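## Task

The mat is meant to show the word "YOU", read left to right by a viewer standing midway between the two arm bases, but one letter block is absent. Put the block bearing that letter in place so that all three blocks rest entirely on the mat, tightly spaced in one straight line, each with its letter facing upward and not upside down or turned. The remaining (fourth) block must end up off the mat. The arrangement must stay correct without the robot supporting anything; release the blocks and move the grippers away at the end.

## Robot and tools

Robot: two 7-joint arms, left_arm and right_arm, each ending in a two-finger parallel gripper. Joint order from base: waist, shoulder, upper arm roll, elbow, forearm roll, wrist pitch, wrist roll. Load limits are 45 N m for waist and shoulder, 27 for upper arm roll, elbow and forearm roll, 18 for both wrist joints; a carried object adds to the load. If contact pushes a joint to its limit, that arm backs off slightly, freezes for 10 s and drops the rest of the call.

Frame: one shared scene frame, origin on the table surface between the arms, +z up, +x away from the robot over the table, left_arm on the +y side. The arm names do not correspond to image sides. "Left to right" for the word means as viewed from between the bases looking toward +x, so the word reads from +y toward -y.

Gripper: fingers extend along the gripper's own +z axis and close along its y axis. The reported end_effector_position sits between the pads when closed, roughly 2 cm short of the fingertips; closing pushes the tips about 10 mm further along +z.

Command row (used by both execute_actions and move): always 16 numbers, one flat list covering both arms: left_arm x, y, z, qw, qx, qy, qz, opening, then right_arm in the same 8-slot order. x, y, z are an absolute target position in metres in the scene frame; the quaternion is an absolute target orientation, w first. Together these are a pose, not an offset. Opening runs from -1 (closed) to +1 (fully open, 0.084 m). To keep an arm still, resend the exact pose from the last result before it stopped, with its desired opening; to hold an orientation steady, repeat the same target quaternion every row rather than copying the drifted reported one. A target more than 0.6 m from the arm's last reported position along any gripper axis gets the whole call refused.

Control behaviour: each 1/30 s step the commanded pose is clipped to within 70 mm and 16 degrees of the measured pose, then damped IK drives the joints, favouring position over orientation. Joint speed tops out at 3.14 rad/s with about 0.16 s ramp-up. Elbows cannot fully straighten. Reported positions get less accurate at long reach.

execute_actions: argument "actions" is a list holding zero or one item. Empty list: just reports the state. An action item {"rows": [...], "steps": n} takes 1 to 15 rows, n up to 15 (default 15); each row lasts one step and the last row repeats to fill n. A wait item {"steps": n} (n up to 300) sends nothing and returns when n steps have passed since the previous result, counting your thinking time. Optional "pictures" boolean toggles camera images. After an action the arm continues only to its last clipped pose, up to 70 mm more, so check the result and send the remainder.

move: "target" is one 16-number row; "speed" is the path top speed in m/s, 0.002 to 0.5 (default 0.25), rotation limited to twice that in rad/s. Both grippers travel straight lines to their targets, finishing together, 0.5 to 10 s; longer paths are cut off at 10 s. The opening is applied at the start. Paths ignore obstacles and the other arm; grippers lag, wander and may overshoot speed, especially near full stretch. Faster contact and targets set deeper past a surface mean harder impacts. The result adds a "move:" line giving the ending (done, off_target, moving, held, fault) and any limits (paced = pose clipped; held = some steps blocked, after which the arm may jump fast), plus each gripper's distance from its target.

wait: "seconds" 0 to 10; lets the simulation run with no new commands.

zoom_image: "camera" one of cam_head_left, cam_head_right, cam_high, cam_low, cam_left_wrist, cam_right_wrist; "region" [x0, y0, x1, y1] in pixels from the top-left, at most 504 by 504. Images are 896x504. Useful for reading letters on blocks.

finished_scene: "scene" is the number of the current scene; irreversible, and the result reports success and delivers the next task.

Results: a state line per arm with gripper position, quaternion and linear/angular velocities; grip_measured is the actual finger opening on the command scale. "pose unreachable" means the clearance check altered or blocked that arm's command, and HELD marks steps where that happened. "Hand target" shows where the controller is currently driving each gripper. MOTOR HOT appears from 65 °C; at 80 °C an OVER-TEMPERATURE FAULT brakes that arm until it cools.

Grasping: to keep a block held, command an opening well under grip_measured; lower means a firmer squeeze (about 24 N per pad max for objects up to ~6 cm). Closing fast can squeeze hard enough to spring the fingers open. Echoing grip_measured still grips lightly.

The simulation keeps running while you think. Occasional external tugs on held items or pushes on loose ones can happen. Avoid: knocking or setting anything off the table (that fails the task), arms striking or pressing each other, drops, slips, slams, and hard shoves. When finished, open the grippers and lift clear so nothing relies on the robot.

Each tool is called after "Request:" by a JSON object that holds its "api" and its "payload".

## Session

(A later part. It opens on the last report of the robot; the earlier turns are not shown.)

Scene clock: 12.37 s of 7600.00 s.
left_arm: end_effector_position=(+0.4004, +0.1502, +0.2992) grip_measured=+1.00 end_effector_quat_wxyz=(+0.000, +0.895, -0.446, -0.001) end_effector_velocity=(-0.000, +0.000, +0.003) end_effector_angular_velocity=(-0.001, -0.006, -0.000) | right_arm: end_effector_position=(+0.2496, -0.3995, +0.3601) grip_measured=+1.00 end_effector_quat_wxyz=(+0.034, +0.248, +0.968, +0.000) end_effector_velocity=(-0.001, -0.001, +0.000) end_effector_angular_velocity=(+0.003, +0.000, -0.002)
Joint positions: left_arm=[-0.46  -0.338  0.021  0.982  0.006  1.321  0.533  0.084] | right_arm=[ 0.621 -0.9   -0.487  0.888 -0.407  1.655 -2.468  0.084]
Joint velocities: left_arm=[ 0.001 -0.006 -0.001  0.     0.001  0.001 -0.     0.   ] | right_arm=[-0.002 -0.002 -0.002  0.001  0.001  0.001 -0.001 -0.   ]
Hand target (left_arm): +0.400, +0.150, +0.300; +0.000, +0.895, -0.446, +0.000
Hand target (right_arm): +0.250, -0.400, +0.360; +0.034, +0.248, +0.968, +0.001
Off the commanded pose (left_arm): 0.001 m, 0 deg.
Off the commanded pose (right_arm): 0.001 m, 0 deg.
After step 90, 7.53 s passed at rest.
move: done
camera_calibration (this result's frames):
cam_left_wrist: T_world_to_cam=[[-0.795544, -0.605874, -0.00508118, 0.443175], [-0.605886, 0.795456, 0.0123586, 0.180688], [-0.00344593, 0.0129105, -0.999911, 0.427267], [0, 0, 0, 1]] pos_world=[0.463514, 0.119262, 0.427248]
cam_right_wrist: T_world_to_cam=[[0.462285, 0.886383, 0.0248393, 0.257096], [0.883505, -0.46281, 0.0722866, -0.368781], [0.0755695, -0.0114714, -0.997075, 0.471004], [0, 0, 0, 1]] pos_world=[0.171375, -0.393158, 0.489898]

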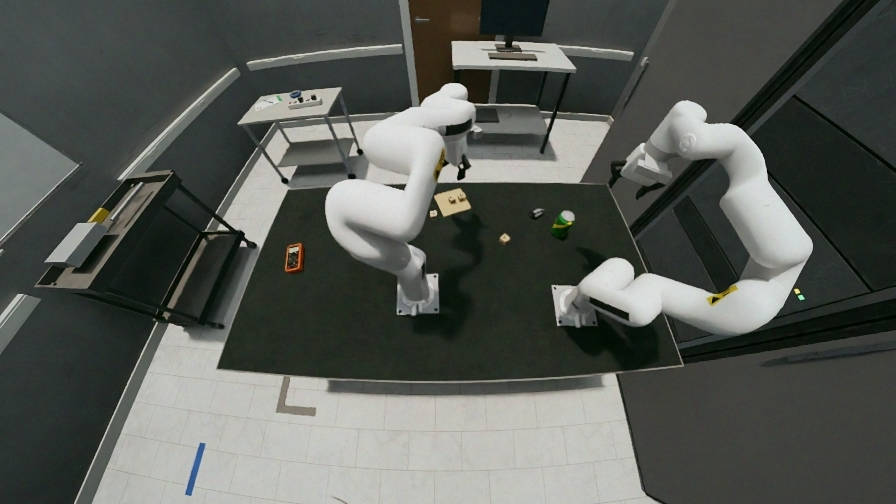

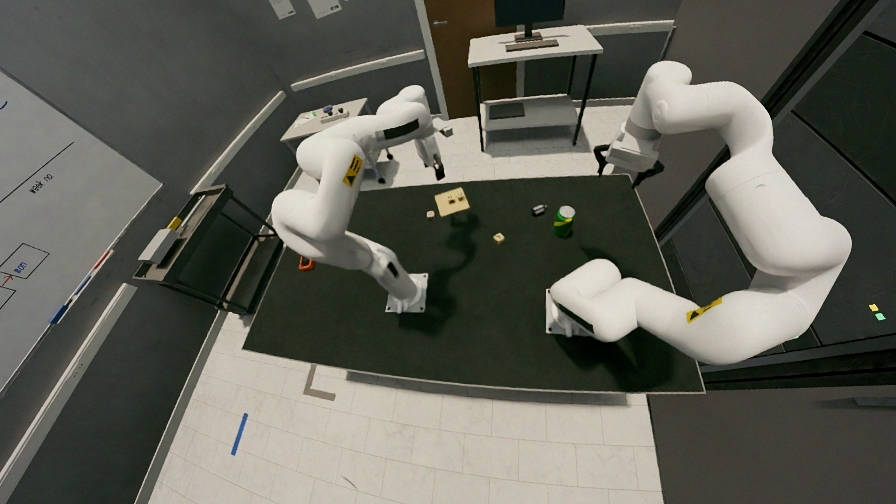

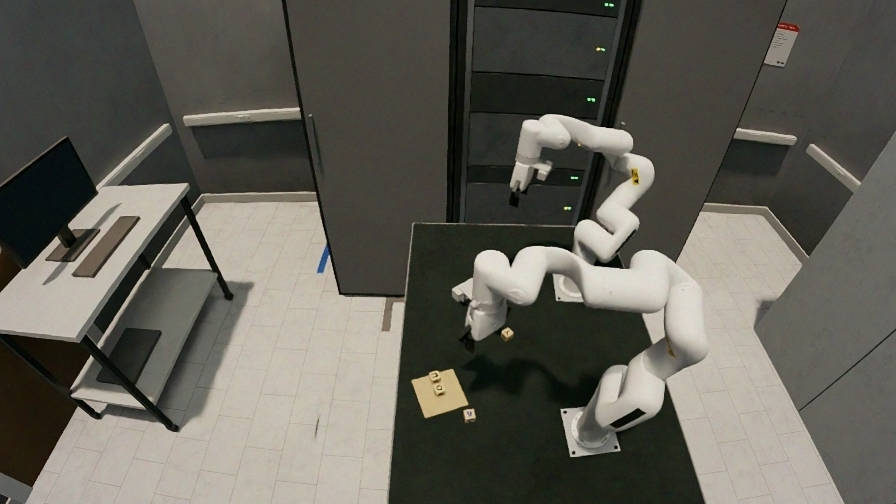

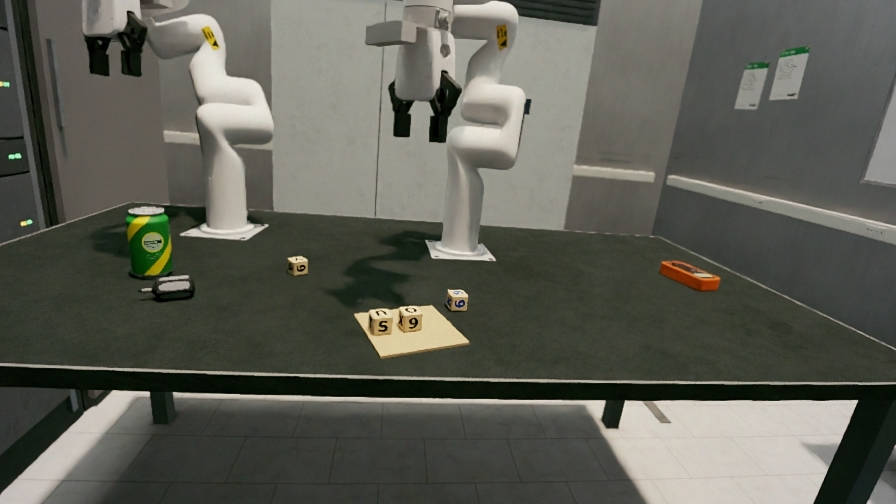

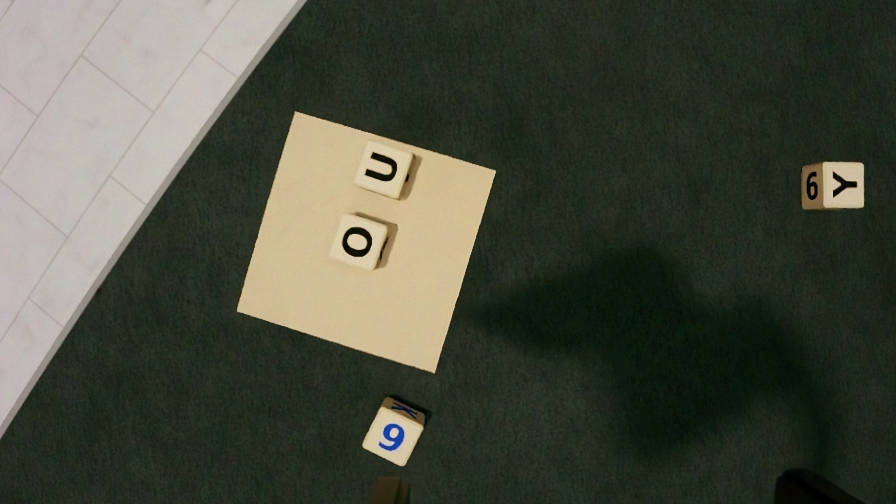

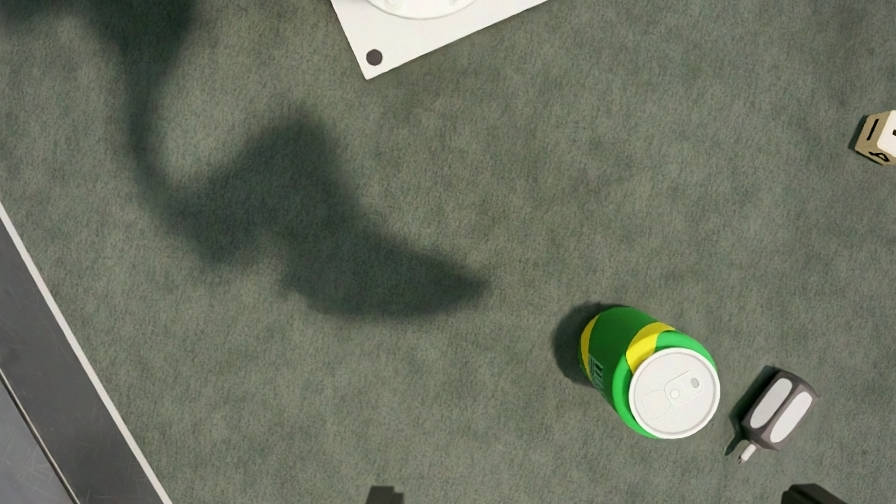

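Request:
{"api": "move", "payload": {"target": [0.285,-0.066,0.1,0,0.895,-0.446,0,1,0.25,-0.4,0.36,0.034,0.248,0.968,0,1]}}

Request:
{"api": "move", "payload": {"target": [0.285,-0.066,0.026,0,0.895,-0.446,0,1,0.25,-0.4,0.36,0.034,0.248,0.968,0,1], "speed": 0.1}}

Request:
{"api": "move", "payload": {"target": [0.285,-0.066,0.026,0,0.895,-0.446,0,-1,0.25,-0.4,0.36,0.034,0.248,0.968,0,1]}}

Request:
{"api": "move", "payload": {"target": [0.33,0,0.1,0,0.895,-0.446,0,-1,0.25,-0.4,0.36,0.034,0.248,0.968,0,1]}}

Request:
{"api": "move", "payload": {"target": [0.4965,0.192,0.09,0,0.819,-0.574,0,-1,0.25,-0.4,0.36,0.034,0.248,0.968,0,1]}}

Scene clock: 28.97 s of 7600.00 s.
left_arm: end_effector_position=(+0.2853, -0.0660, +0.1004) grip_measured=+1.00 end_effector_quat_wxyz=(+0.000, +0.895, -0.445, -0.000) end_effector_velocity=(-0.004, -0.001, -0.002) end_effector_angular_velocity=(+0.004, +0.002, -0.007) | right_arm: end_effector_position=(+0.2500, -0.4000, +0.3600) grip_measured=+1.00 end_effector_quat_wxyz=(+0.034, +0.248, +0.968, +0.000) end_effector_velocity=(-0.000, -0.000, -0.000) end_effector_angular_velocity=(+0.000, +0.001, -0.001)
Joint positions: left_arm=[-0.702  0.057 -0.338  0.78   0.028  0.725 -0.087  0.084] | right_arm=[ 0.621 -0.899 -0.488  0.888 -0.408  1.653 -2.468  0.084]
Joint velocities: left_arm=[-0.004  0.003 -0.004 -0.002  0.002 -0.    -0.004  0.   ] | right_arm=[-0.001 -0.    -0.001 -0.    -0.     0.001  0.    -0.   ]
Hand target (left_arm): +0.285, -0.066, +0.100; +0.000, +0.895, -0.446, -0.001
Hand target (right_arm): +0.250, -0.400, +0.360; +0.034, +0.248, +0.968, +0.000
Off the commanded pose (left_arm): 0.001 m, 0 deg.
Off the commanded pose (right_arm): 0.000 m, 0 deg.
After step 90, 11.87 s passed at rest.
move: done
camera_calibration (this result's frames):
cam_left_wrist: T_world_to_cam=[[-0.794571, -0.607142, -0.00597436, 0.219356], [-0.607167, 0.79449, 0.01159, 0.285754], [-0.00229023, 0.0128365, -0.999915, 0.230552], [0, 0, 0, 1]] pos_world=[0.348322, -0.0968086, 0.228531]
cam_right_wrist: T_world_to_cam=[[0.462982, 0.886037, 0.0242077, 0.257305], [0.883083, -0.463443, 0.0733835, -0.369936], [0.0762394, -0.0125979, -0.99701, 0.470195], [0, 0, 0, 1]] pos_world=[0.17171, -0.393503, 0.489708]

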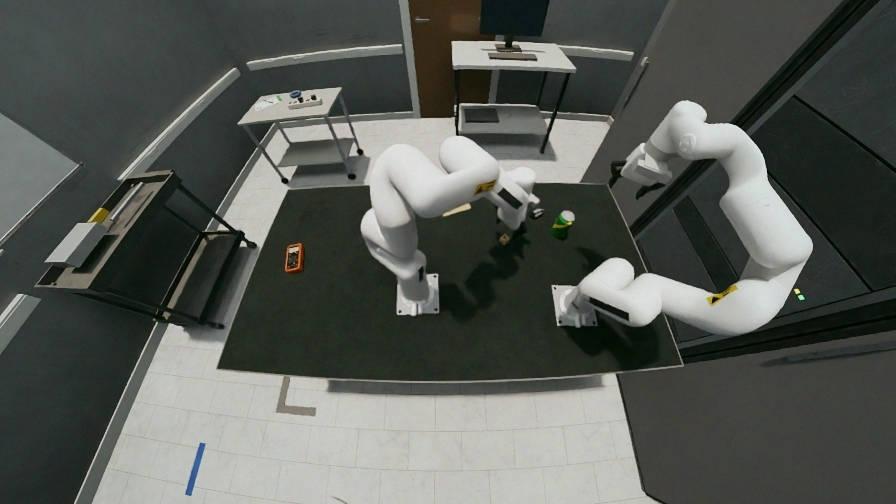

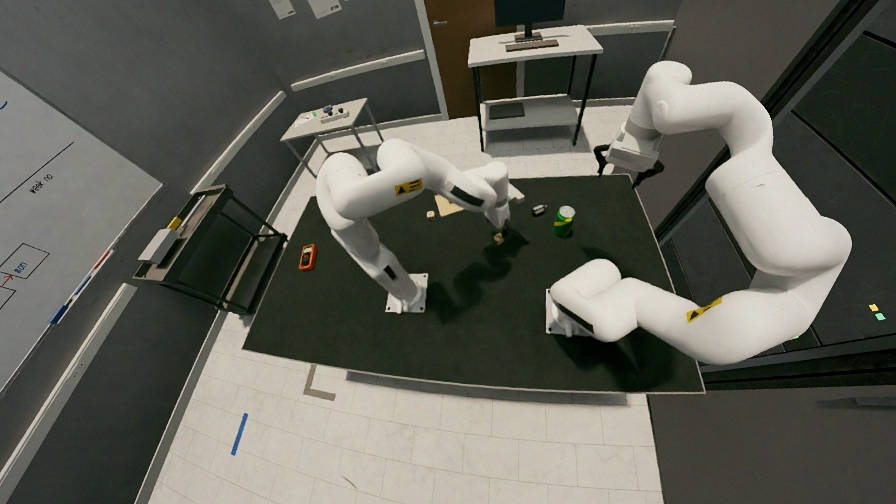

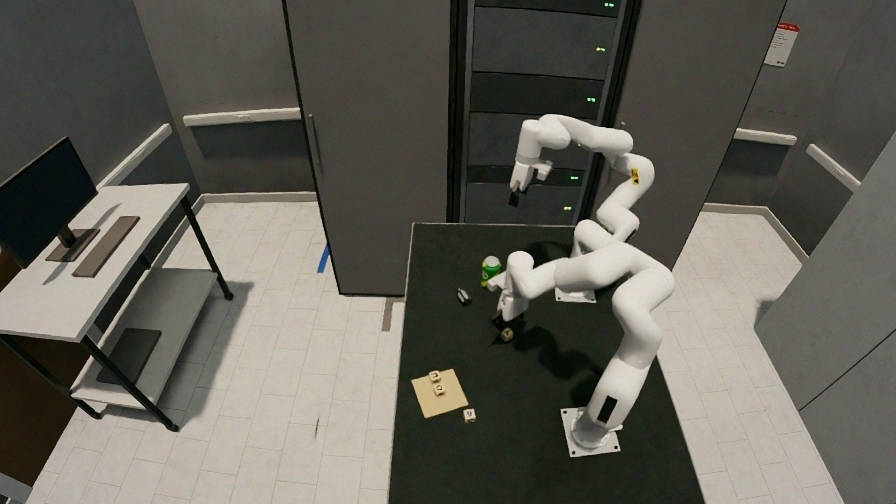

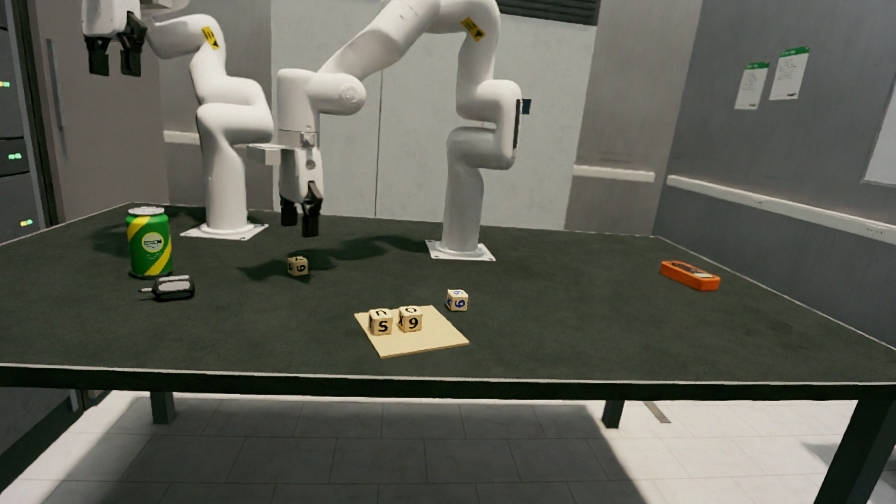

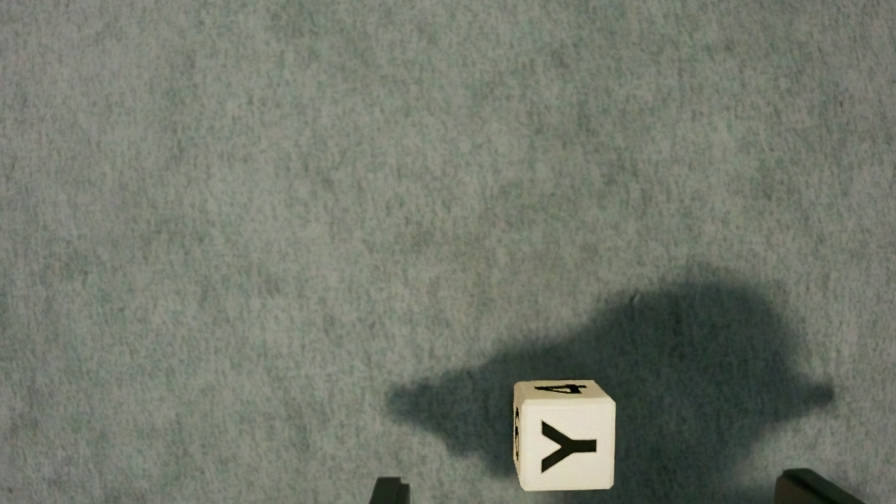

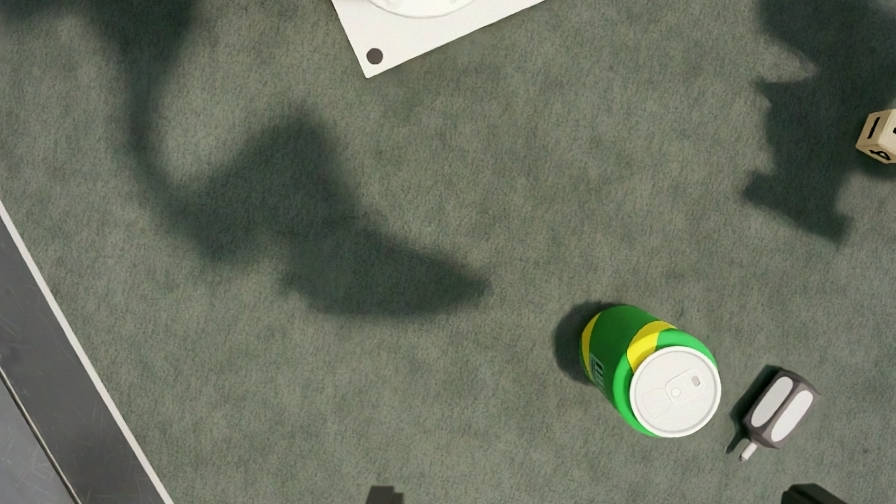

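Scene clock: 30.07 s of 7600.00 s.
left_arm: end_effector_position=(+0.2854, -0.0663, +0.0264) grip_measured=+1.00 end_effector_quat_wxyz=(+0.000, +0.895, -0.446, +0.001) end_effector_velocity=(-0.000, +0.001, -0.001) end_effector_angular_velocity=(+0.002, +0.001, +0.001) | right_arm: end_effector_position=(+0.2500, -0.4000, +0.3600) grip_measured=+1.00 end_effector_quat_wxyz=(+0.034, +0.248, +0.968, -0.000) end_effector_velocity=(+0.000, -0.000, +0.000) end_effector_angular_velocity=(-0.001, -0.001, -0.001)
Joint positions: left_arm=[-0.721  0.248 -0.306  0.745  0.153  0.512 -0.176  0.084] | right_arm=[ 0.621 -0.899 -0.488  0.888 -0.408  1.653 -2.468  0.084]
Joint velocities: left_arm=[-0.001  0.003  0.002 -0.001  0.002 -0.002 -0.003 -0.   ] | right_arm=[ 0.     0.    -0.001  0.    -0.001 -0.     0.     0.   ]
Hand target (left_arm): +0.285, -0.066, +0.026; -0.000, +0.895, -0.446, +0.000
Hand target (right_arm): +0.250, -0.400, +0.360; +0.034, +0.248, +0.968, -0.000
Off the commanded pose (left_arm): 0.001 m, 0 deg.
Off the commanded pose (right_arm): 0.000 m, 0 deg.
move: done
camera_calibration (this result's frames):
cam_left_wrist: T_world_to_cam=[[-0.795649, -0.605718, -0.00695933, 0.219196], [-0.605757, 0.795578, 0.0107008, 0.286601], [-0.000944997, 0.0127298, -0.999919, 0.156144], [0, 0, 0, 1]] pos_world=[0.348162, -0.0972304, 0.15459]
cam_right_wrist: T_world_to_cam=[[0.462978, 0.886039, 0.0242053, 0.257306], [0.883085, -0.463439, 0.0733851, -0.369937], [0.0762398, -0.0126004, -0.99701, 0.470195], [0, 0, 0, 1]] pos_world=[0.171711, -0.393502, 0.489709]

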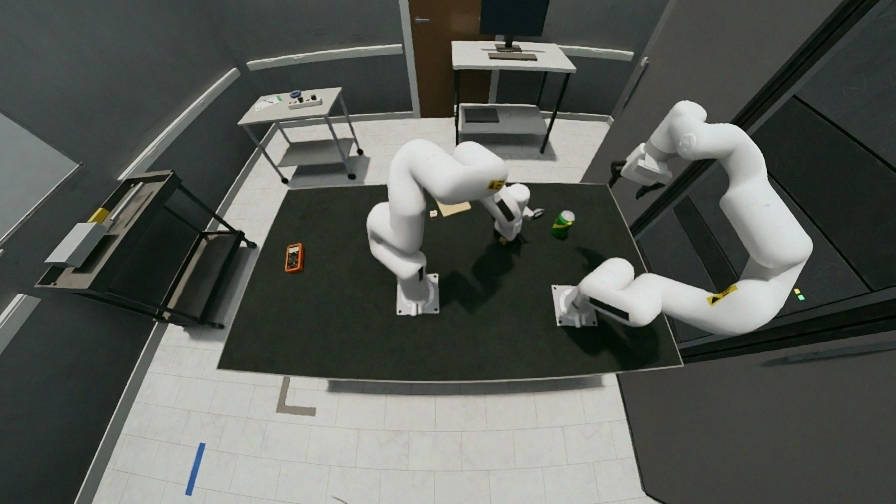

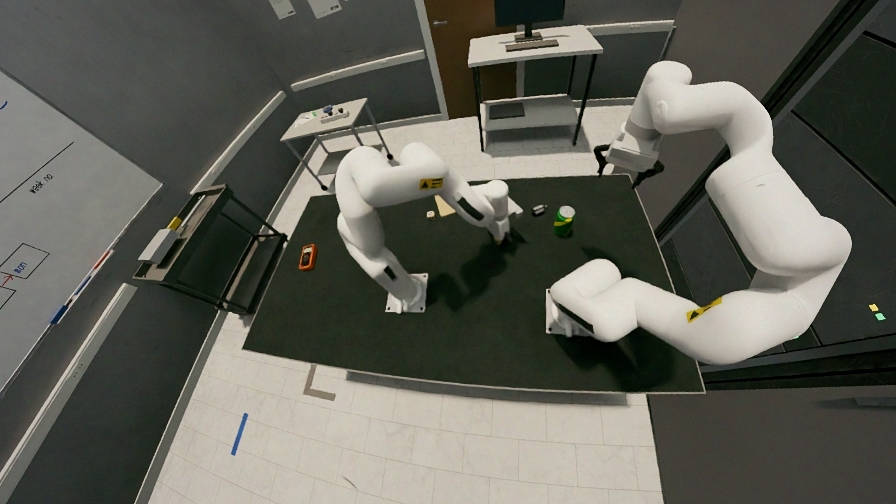

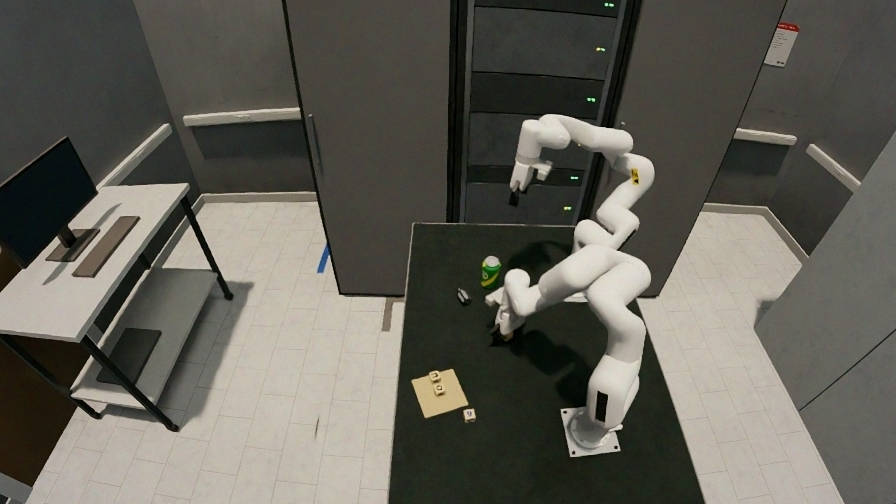

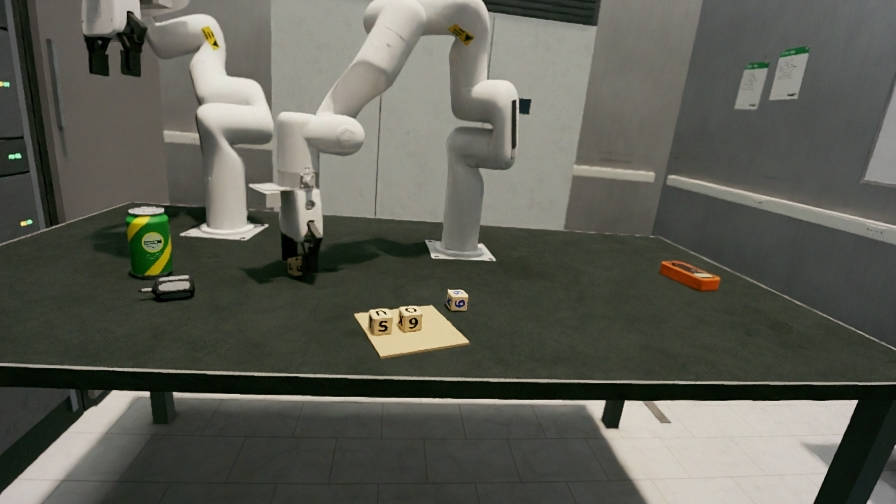

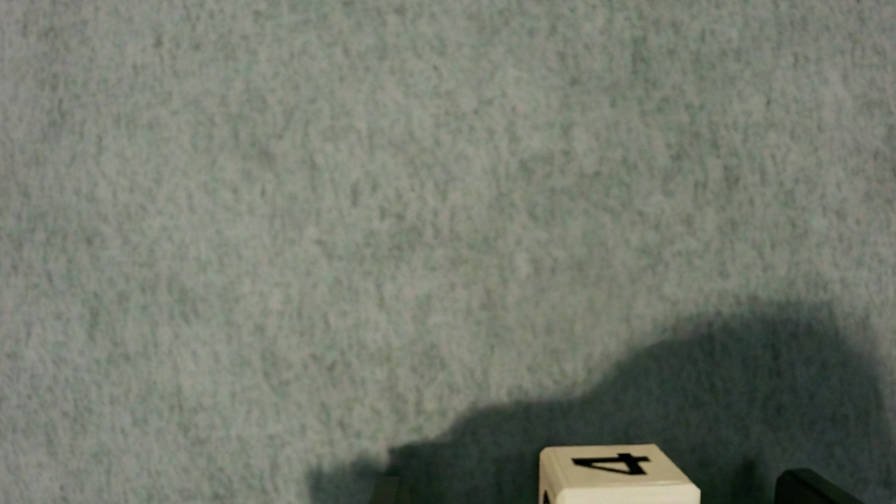

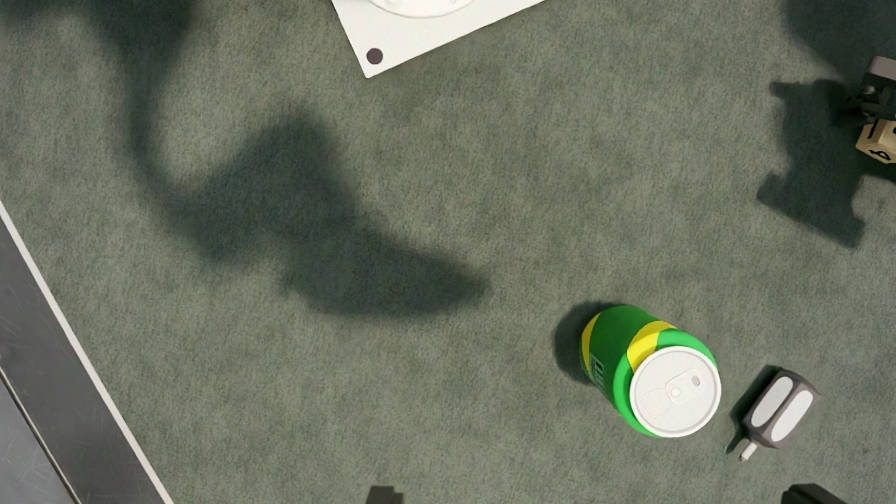

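Scene clock: 30.77 s of 7600.00 s.
left_arm: end_effector_position=(+0.2852, -0.0662, +0.0263) grip_measured=-0.33 end_effector_quat_wxyz=(+0.000, +0.895, -0.446, +0.000) end_effector_velocity=(-0.000, +0.000, -0.000) end_effector_angular_velocity=(+0.001, +0.000, -0.002) | right_arm: end_effector_position=(+0.2500, -0.4000, +0.3600) grip_measured=+1.00 end_effector_quat_wxyz=(+0.034, +0.248, +0.968, -0.000) end_effector_velocity=(+0.000, -0.000, +0.000) end_effector_angular_velocity=(-0.000, -0.002, -0.001)
Joint positions: left_arm=[-0.721  0.248 -0.306  0.745  0.152  0.511 -0.176  0.03 ] | right_arm=[ 0.621 -0.899 -0.488  0.888 -0.408  1.653 -2.468  0.084]
Joint velocities: left_arm=[-0.001  0.     0.    -0.     0.     0.     0.001  0.   ] | right_arm=[-0.001  0.     0.001  0.     0.    -0.002 -0.    -0.   ]
Hand target (left_arm): +0.285, -0.066, +0.026; -0.000, +0.895, -0.446, +0.000
Hand target (right_arm): +0.250, -0.400, +0.360; +0.034, +0.248, +0.968, +0.000
Off the commanded pose (left_arm): 0.000 m, 0 deg.
Off the commanded pose (right_arm): 0.000 m, 0 deg.
move: done
camera_calibration (this result's frames):
cam_left_wrist: T_world_to_cam=[[-0.795746, -0.605595, -0.00653403, 0.219148], [-0.605629, 0.795673, 0.0108918, 0.286403], [-0.00139709, 0.0126243, -0.999919, 0.156153], [0, 0, 0, 1]] pos_world=[0.348058, -0.0971395, 0.154453]
cam_right_wrist: T_world_to_cam=[[0.462978, 0.886039, 0.0242053, 0.257306], [0.883085, -0.463439, 0.073385, -0.369937], [0.0762396, -0.0126003, -0.99701, 0.470195], [0, 0, 0, 1]] pos_world=[0.171711, -0.393502, 0.489709]

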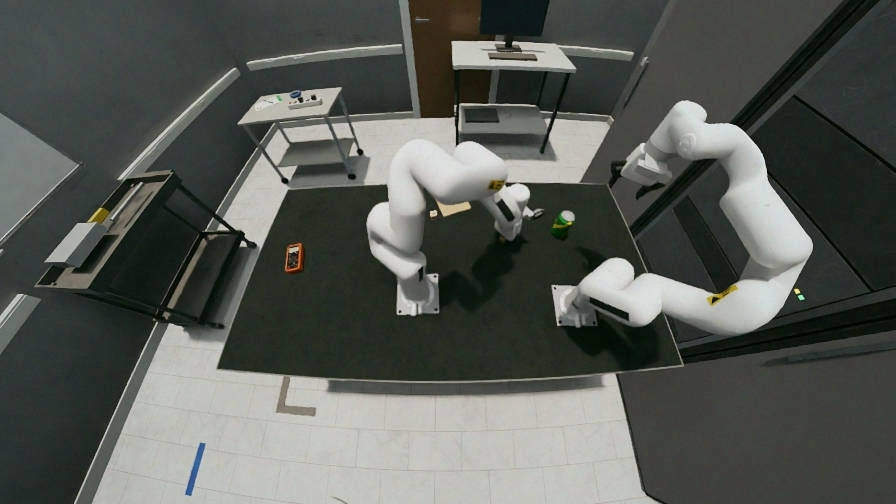

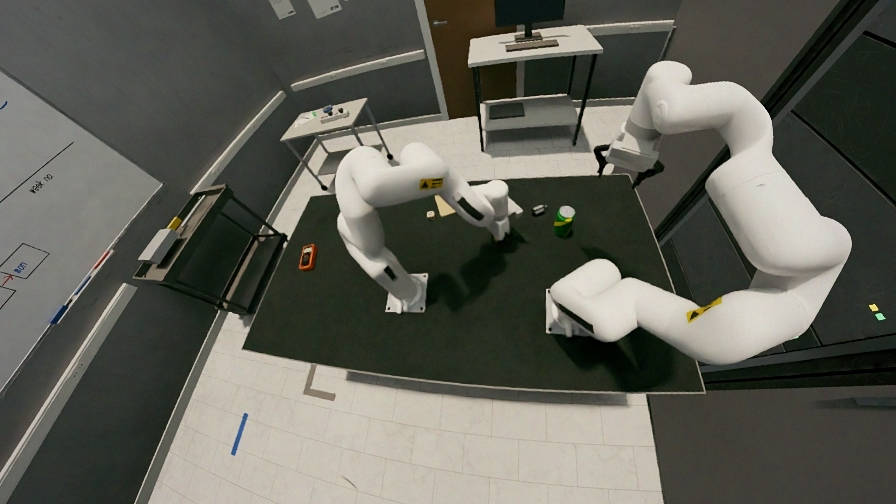

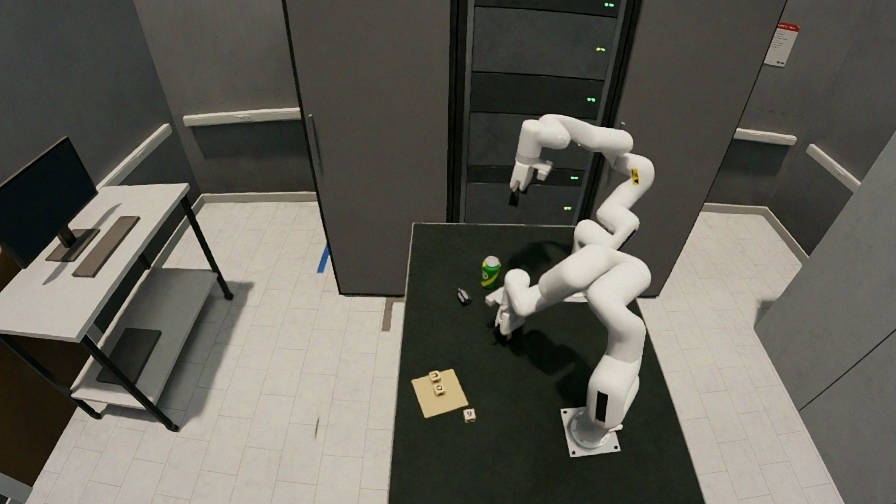

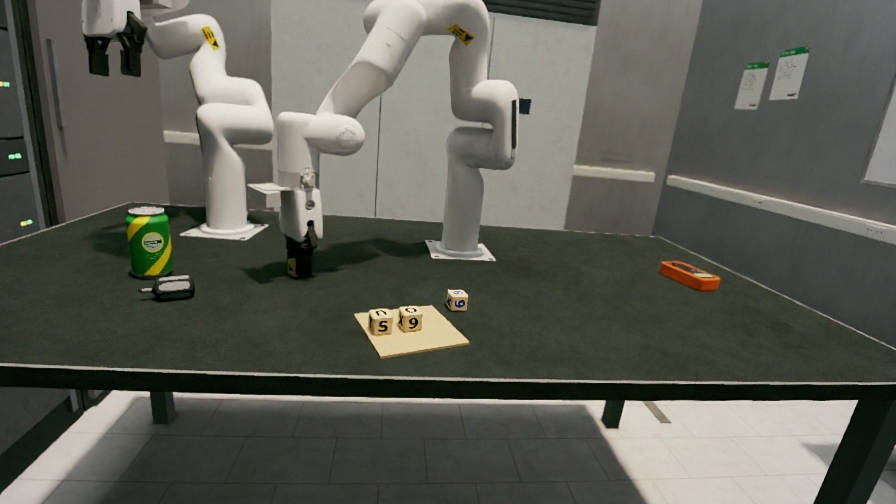

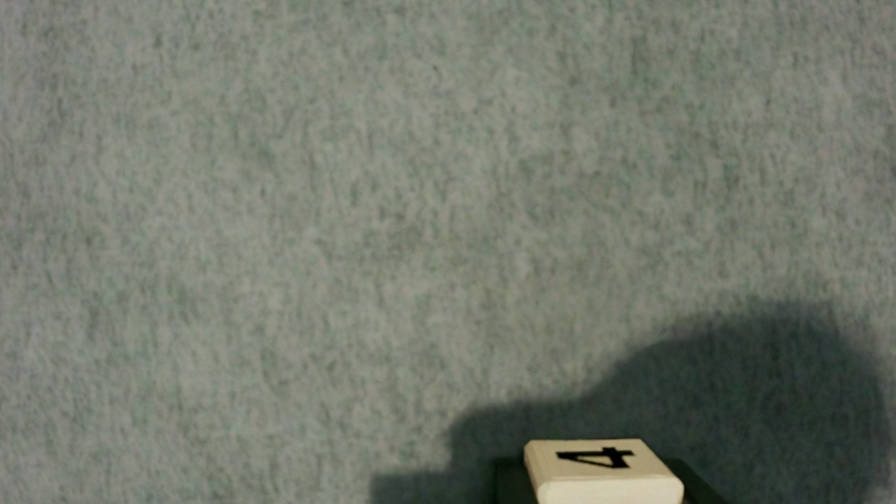

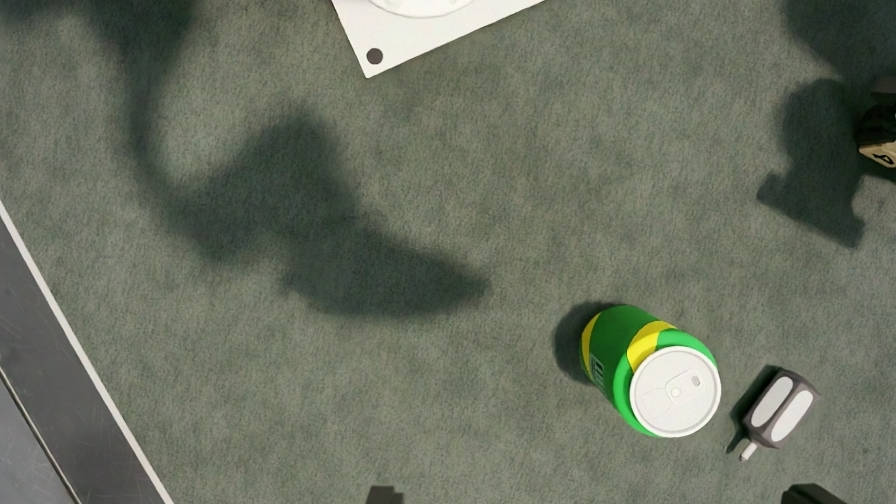

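Scene clock: 31.67 s of 7600.00 s.
left_arm: end_effector_position=(+0.3294, -0.0001, +0.0995) grip_measured=-0.33 end_effector_quat_wxyz=(-0.000, +0.895, -0.447, -0.001) end_effector_velocity=(+0.004, +0.001, +0.003) end_effector_angular_velocity=(-0.004, -0.004, +0.006) | right_arm: end_effector_position=(+0.2500, -0.4000, +0.3600) grip_measured=+1.00 end_effector_quat_wxyz=(+0.034, +0.248, +0.968, -0.000) end_effector_velocity=(+0.000, +0.000, +0.001) end_effector_angular_velocity=(-0.001, -0.001, +0.000)
Joint positions: left_arm=[-0.595 -0.016 -0.263  0.693 -0.007  0.709  0.124  0.03 ] | right_arm=[ 0.621 -0.899 -0.488  0.888 -0.408  1.653 -2.468  0.084]
Joint velocities: left_arm=[ 0.004 -0.004  0.005  0.003 -0.002  0.002  0.004  0.   ] | right_arm=[-0.     0.001  0.002  0.001  0.    -0.001  0.     0.   ]
Hand target (left_arm): +0.330, -0.000, +0.100; +0.000, +0.895, -0.446, +0.000
Hand target (right_arm): +0.250, -0.400, +0.360; +0.034, +0.248, +0.968, -0.000
Off the commanded pose (left_arm): 0.001 m, 0 deg.
Off the commanded pose (right_arm): 0.000 m, 0 deg.
move: done
camera_calibration (this result's frames):
cam_left_wrist: T_world_to_cam=[[-0.796664, -0.604391, -0.00614987, 0.295085], [-0.604416, 0.796567, 0.0127202, 0.259196], [-0.00278919, 0.0138508, -0.9999, 0.229064], [0, 0, 0, 1]] pos_world=[0.392385, -0.0312925, 0.227559]
cam_right_wrist: T_world_to_cam=[[0.462978, 0.886039, 0.0242054, 0.257306], [0.883085, -0.463439, 0.073385, -0.369937], [0.0762397, -0.0126003, -0.99701, 0.470195], [0, 0, 0, 1]] pos_world=[0.171711, -0.393502, 0.489709]

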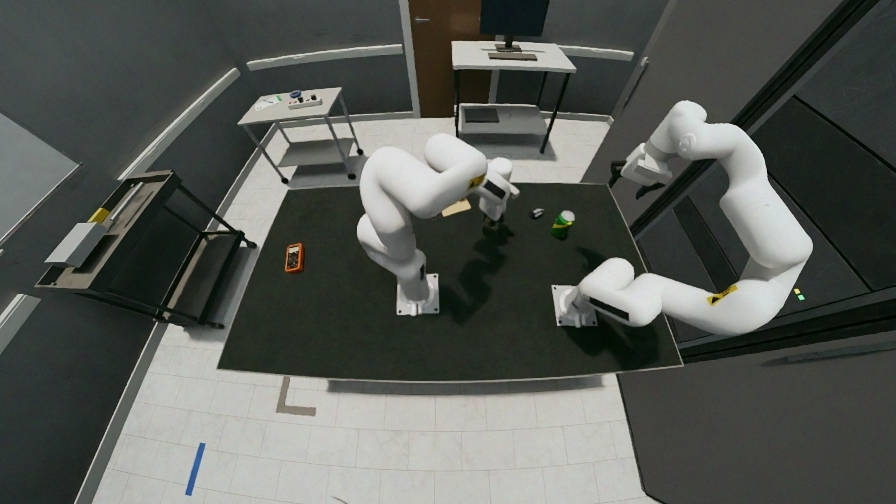

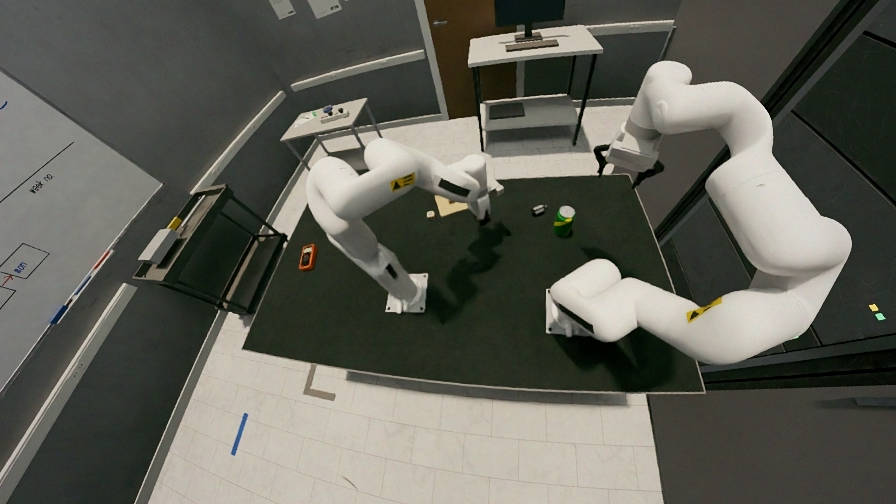

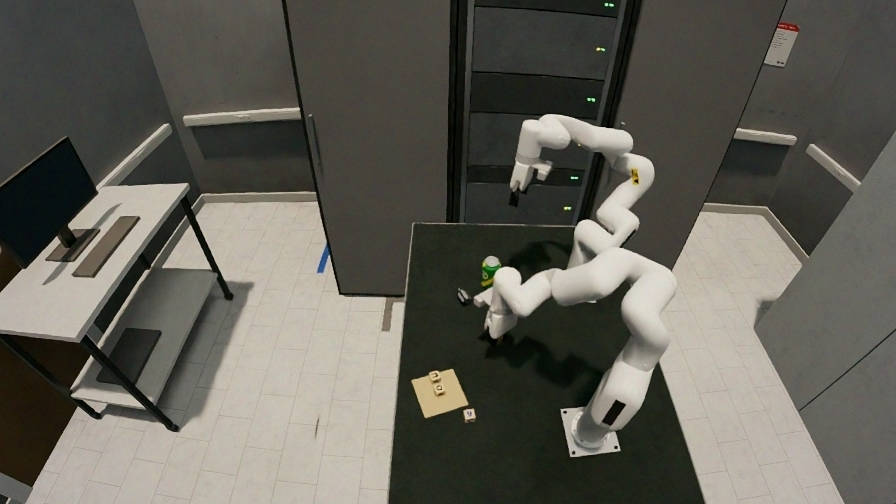

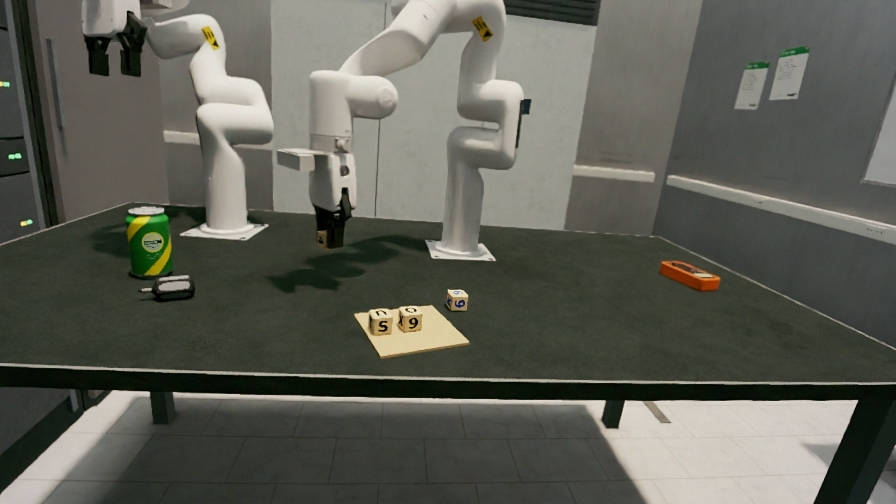

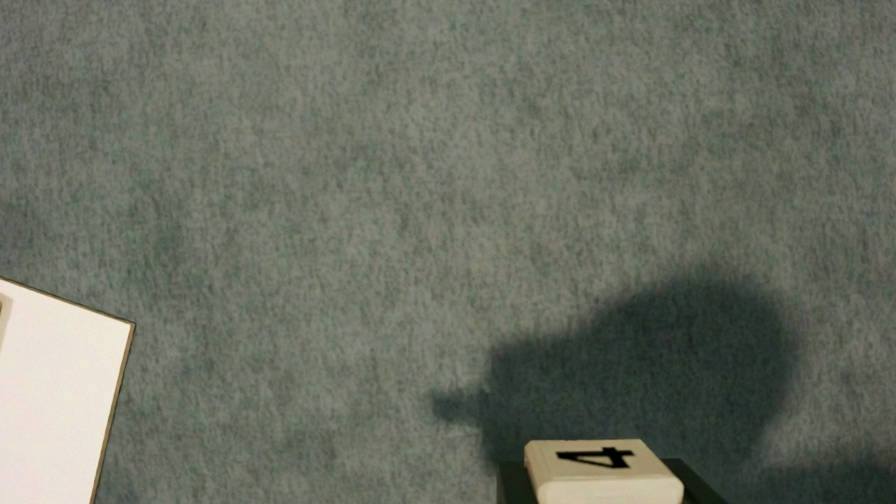

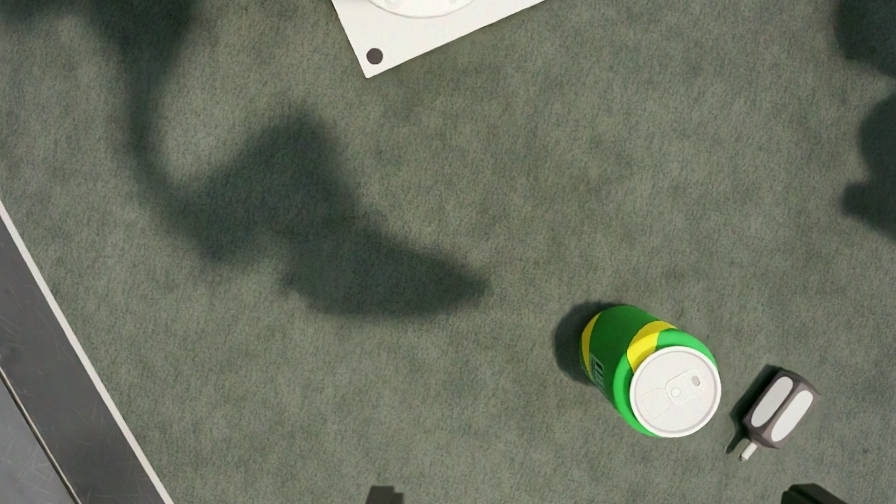

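Scene clock: 33.17 s of 7600.00 s.
left_arm: end_effector_position=(+0.4967, +0.1914, +0.0901) grip_measured=-0.33 end_effector_quat_wxyz=(-0.001, +0.818, -0.575, +0.000) end_effector_velocity=(+0.002, +0.006, -0.000) end_effector_angular_velocity=(+0.001, -0.000, +0.011) | right_arm: end_effector_position=(+0.2500, -0.4000, +0.3600) grip_measured=+1.00 end_effector_quat_wxyz=(+0.034, +0.248, +0.968, +0.000) end_effector_velocity=(-0.000, -0.000, -0.000) end_effector_angular_velocity=(+0.000, +0.001, -0.000)
Joint positions: left_arm=[-0.291  0.16   0.017  0.88  -0.003  0.719  1.003  0.03 ] | right_arm=[ 0.621 -0.899 -0.488  0.888 -0.408  1.653 -2.468  0.084]
Joint velocities: left_arm=[ 0.007  0.003  0.006  0.003 -0.001  0.001  0.002 -0.   ] | right_arm=[-0.    -0.001 -0.    -0.001 -0.     0.001 -0.     0.   ]
Hand target (left_arm): +0.497, +0.192, +0.090; -0.001, +0.819, -0.574, +0.000
Hand target (right_arm): +0.250, -0.400, +0.360; +0.034, +0.248, +0.968, -0.000
Off the commanded pose (left_arm): 0.001 m, 0 deg.
Off the commanded pose (right_arm): 0.000 m, 0 deg.
move: done
camera_calibration (this result's frames):
cam_left_wrist: T_world_to_cam=[[-0.939014, -0.343786, -0.0080421, 0.56511], [-0.343862, 0.938945, 0.0118807, 0.0512524], [0.00346666, 0.0139215, -0.999897, 0.21436], [0, 0, 0, 1]] pos_world=[0.547527, 0.143169, 0.218274]
cam_right_wrist: T_world_to_cam=[[0.462978, 0.886039, 0.0242055, 0.257305], [0.883085, -0.463439, 0.0733852, -0.369937], [0.0762399, -0.0126002, -0.99701, 0.470195], [0, 0, 0, 1]] pos_world=[0.171712, -0.393502, 0.489709]

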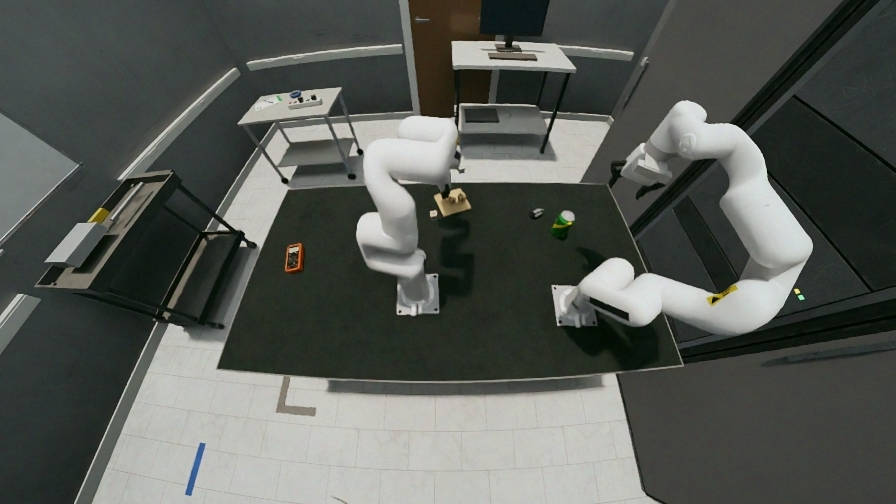

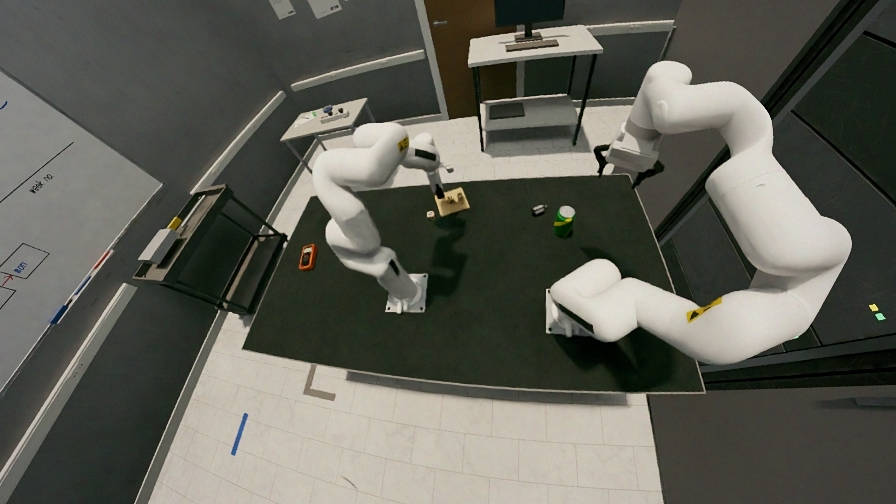

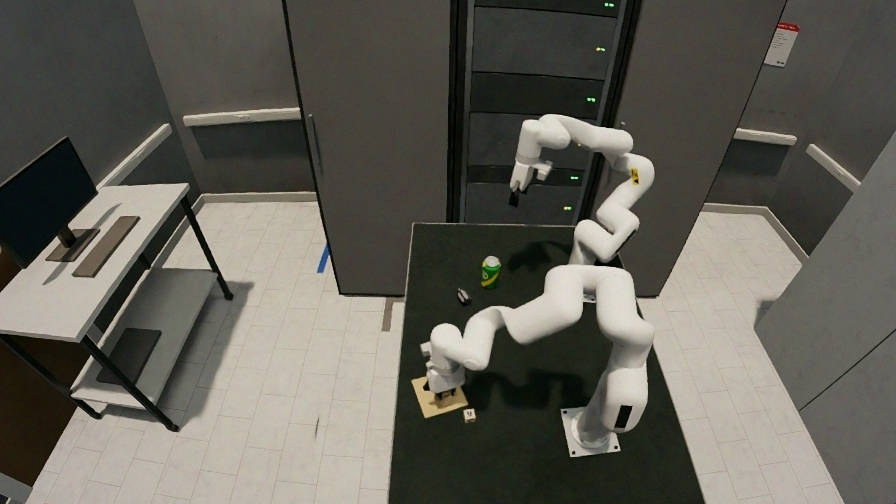

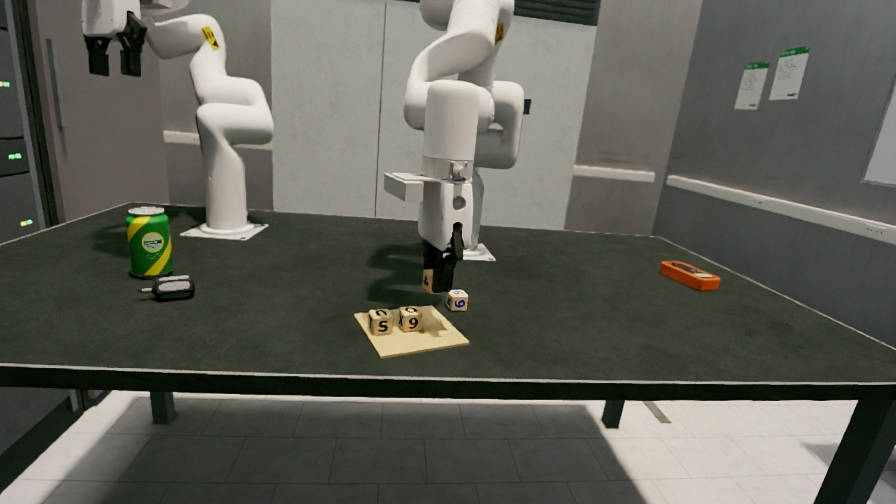

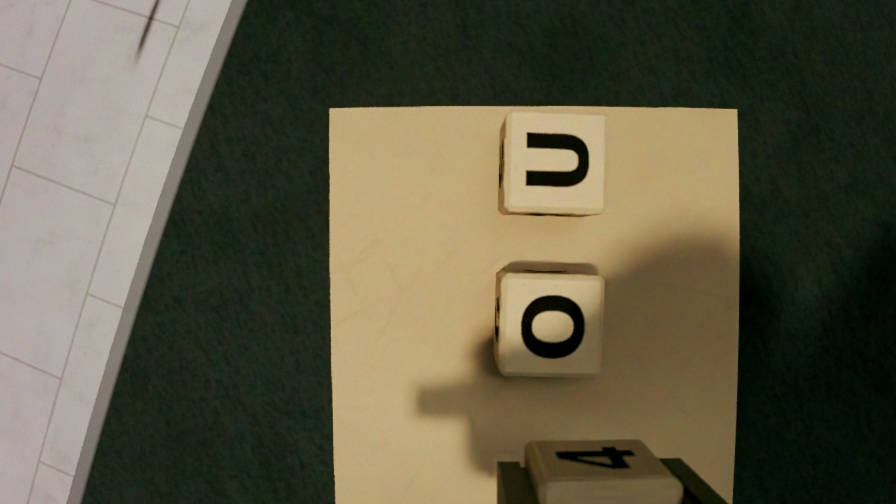

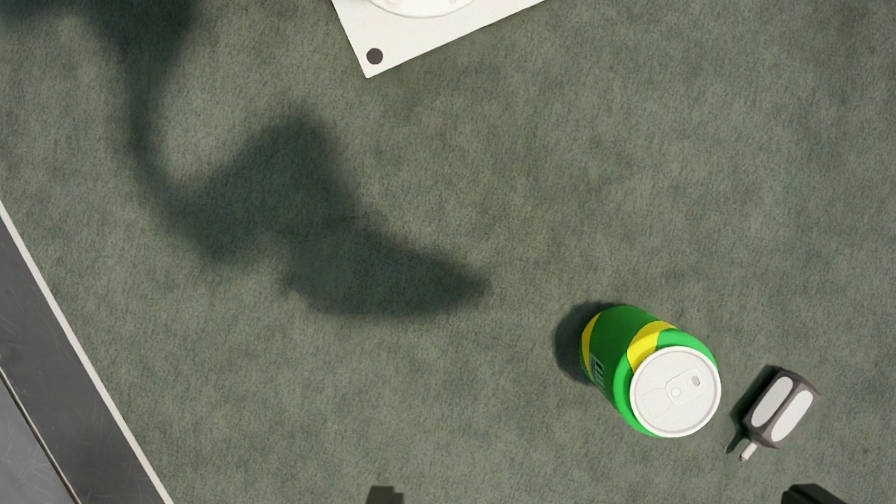

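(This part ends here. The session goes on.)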